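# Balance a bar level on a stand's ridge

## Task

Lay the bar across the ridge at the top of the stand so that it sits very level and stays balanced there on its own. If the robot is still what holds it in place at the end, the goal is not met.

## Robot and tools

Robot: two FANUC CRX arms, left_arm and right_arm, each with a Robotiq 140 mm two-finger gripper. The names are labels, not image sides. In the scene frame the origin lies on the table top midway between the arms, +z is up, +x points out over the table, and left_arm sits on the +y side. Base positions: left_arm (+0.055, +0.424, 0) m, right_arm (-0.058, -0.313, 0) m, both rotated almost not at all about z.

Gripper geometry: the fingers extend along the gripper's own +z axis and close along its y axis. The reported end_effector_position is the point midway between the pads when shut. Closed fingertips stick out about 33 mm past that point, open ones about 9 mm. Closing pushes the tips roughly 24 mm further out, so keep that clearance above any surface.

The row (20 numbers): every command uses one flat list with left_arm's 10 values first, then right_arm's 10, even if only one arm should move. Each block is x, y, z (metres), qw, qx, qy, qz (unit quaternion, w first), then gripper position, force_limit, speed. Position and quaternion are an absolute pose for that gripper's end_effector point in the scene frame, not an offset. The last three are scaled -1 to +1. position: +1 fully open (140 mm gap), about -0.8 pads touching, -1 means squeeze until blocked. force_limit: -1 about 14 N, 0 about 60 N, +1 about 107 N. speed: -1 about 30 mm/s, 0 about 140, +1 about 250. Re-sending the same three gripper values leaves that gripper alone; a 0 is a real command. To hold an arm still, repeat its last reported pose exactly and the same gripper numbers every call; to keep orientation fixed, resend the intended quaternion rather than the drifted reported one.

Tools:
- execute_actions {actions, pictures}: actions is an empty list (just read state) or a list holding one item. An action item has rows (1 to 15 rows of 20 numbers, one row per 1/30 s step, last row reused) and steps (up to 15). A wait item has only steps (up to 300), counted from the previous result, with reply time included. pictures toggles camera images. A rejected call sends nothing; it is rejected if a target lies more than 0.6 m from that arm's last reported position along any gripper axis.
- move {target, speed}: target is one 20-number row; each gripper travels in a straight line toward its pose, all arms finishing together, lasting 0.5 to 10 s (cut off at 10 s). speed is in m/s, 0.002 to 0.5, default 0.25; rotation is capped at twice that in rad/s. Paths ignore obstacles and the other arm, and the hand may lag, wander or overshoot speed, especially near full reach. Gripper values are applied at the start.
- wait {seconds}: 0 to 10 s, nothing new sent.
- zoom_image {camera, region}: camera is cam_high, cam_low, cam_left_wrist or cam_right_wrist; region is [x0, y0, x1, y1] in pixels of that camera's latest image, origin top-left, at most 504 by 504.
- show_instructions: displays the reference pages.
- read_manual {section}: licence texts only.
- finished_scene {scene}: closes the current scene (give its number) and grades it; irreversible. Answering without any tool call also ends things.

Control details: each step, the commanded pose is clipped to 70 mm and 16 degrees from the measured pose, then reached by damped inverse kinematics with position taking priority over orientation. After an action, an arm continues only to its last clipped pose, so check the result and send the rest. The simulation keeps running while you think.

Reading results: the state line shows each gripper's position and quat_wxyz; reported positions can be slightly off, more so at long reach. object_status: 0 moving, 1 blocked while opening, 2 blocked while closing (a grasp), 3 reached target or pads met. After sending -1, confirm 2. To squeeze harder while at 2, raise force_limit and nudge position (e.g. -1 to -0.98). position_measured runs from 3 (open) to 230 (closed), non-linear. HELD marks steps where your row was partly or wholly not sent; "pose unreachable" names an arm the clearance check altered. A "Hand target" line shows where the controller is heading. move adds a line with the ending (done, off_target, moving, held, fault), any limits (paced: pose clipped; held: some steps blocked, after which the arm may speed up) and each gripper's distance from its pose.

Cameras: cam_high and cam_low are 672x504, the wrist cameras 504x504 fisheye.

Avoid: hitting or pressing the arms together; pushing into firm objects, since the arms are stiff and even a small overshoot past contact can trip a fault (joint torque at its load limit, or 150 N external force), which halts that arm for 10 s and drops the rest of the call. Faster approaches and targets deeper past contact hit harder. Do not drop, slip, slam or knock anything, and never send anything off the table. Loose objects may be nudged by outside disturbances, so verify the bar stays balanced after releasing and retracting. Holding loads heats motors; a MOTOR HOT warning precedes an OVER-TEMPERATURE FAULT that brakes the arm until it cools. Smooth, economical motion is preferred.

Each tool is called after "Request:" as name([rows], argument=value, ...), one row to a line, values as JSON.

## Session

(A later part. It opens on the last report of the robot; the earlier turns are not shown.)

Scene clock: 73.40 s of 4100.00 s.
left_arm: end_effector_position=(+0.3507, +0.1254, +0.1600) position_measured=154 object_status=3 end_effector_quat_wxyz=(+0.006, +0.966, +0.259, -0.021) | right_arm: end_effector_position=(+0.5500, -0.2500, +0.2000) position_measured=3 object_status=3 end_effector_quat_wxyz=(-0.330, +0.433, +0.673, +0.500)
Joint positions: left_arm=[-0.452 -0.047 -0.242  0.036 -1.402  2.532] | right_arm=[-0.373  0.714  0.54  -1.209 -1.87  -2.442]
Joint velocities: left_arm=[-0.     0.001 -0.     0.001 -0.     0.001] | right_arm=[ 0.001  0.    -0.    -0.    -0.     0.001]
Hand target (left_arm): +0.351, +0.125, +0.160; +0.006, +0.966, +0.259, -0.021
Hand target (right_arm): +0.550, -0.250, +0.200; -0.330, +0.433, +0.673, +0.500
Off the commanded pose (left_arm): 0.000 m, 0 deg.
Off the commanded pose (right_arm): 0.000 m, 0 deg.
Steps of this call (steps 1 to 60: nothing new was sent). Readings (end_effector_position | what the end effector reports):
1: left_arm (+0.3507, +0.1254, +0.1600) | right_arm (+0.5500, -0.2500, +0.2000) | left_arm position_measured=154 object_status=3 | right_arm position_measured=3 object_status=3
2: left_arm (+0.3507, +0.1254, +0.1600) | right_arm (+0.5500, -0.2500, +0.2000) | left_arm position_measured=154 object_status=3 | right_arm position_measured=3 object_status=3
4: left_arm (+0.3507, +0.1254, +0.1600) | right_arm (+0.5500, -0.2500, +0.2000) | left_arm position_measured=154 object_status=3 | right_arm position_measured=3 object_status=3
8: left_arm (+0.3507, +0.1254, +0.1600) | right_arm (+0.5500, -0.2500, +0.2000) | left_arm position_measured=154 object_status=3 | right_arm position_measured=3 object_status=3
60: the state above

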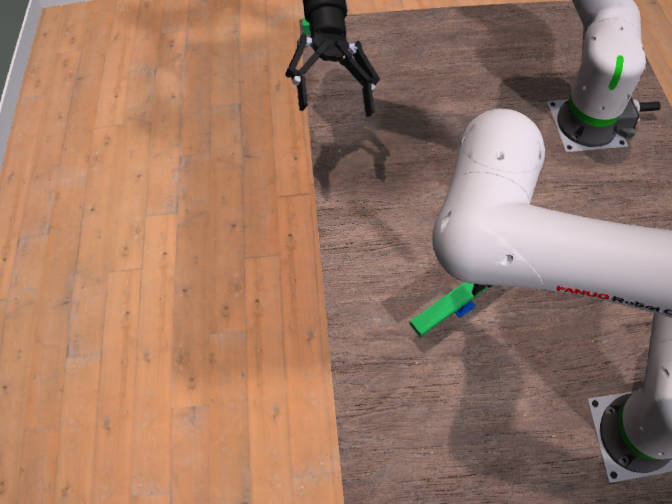

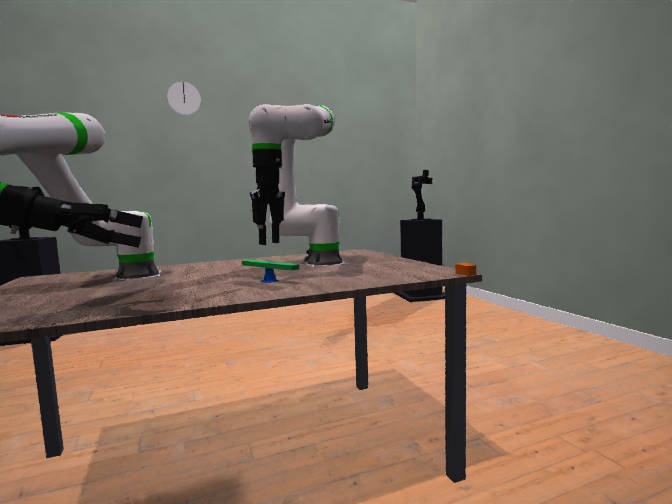

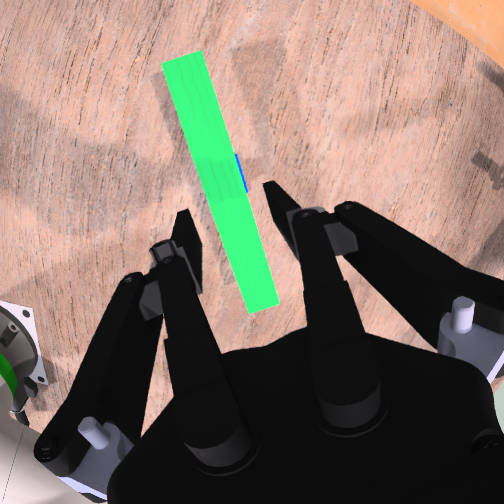

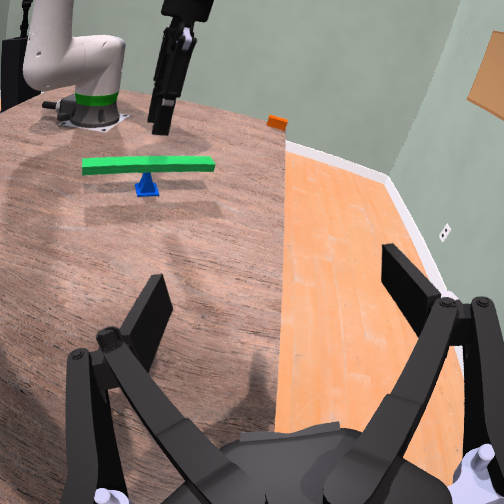

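Request:
execute_actions(actions=[])

Scene clock: 74.97 s of 4100.00 s.
left_arm: end_effector_position=(+0.3507, +0.1254, +0.1600) position_measured=154 object_status=3 end_effector_quat_wxyz=(+0.006, +0.966, +0.259, -0.021) | right_arm: end_effector_position=(+0.5500, -0.2500, +0.2000) position_measured=3 object_status=3 end_effector_quat_wxyz=(-0.330, +0.433, +0.673, +0.500)
Joint positions: left_arm=[-0.452 -0.047 -0.242  0.036 -1.402  2.532] | right_arm=[-0.373  0.714  0.54  -1.209 -1.87  -2.442]
Joint velocities: left_arm=[ 0.    -0.001 -0.     0.     0.     0.   ] | right_arm=[-0.001 -0.001 -0.    -0.001  0.001  0.002]
Hand target (left_arm): +0.351, +0.125, +0.160; +0.006, +0.966, +0.259, -0.021
Hand target (right_arm): +0.550, -0.250, +0.200; -0.330, +0.433, +0.673, +0.500
Off the commanded pose (left_arm): 0.000 m, 0 deg.
Off the commanded pose (right_arm): 0.000 m, 0 deg.
Steps of this call (steps 1 to 47: nothing new was sent). Readings (end_effector_position | what the end effector reports):
1: left_arm (+0.3507, +0.1254, +0.1600) | right_arm (+0.5500, -0.2500, +0.2000) | left_arm position_measured=154 object_status=3 | right_arm position_measured=3 object_status=3
2: left_arm (+0.3507, +0.1254, +0.1600) | right_arm (+0.5500, -0.2500, +0.2000) | left_arm position_measured=154 object_status=3 | right_arm position_measured=3 object_status=3
4: left_arm (+0.3507, +0.1254, +0.1600) | right_arm (+0.5500, -0.2500, +0.2000) | left_arm position_measured=154 object_status=3 | right_arm position_measured=3 object_status=3
8: left_arm (+0.3507, +0.1254, +0.1600) | right_arm (+0.5500, -0.2500, +0.2000) | left_arm position_measured=154 object_status=3 | right_arm position_measured=3 object_status=3
47: the state above

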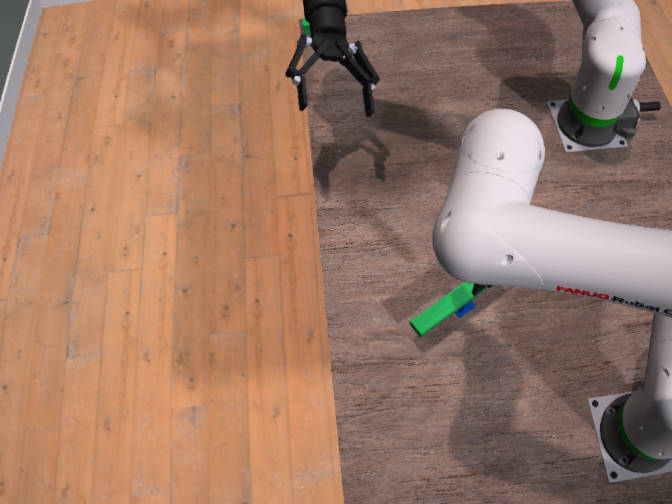

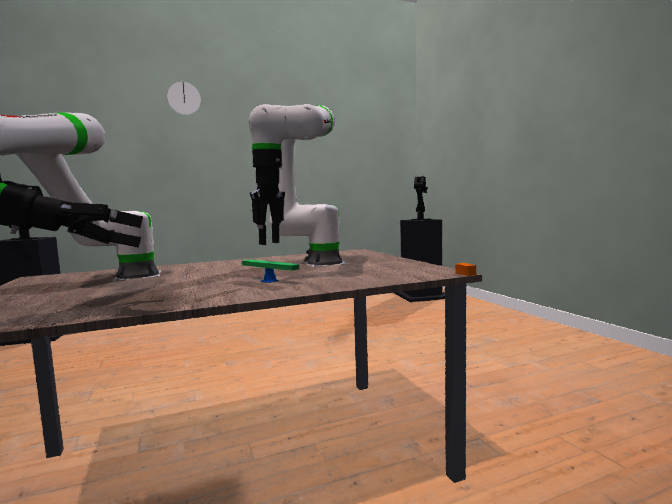

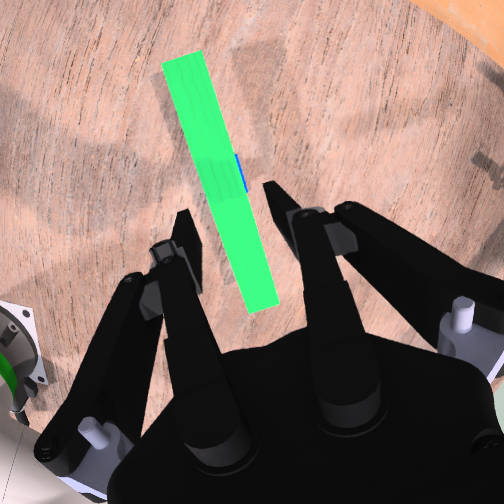

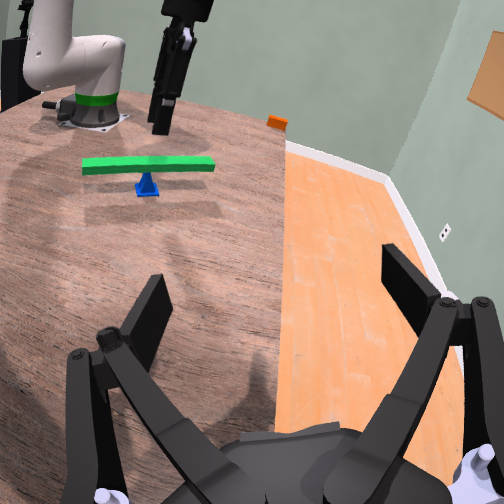

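Request:
finished_scene(scene=2)

The scene is finished: the task was done.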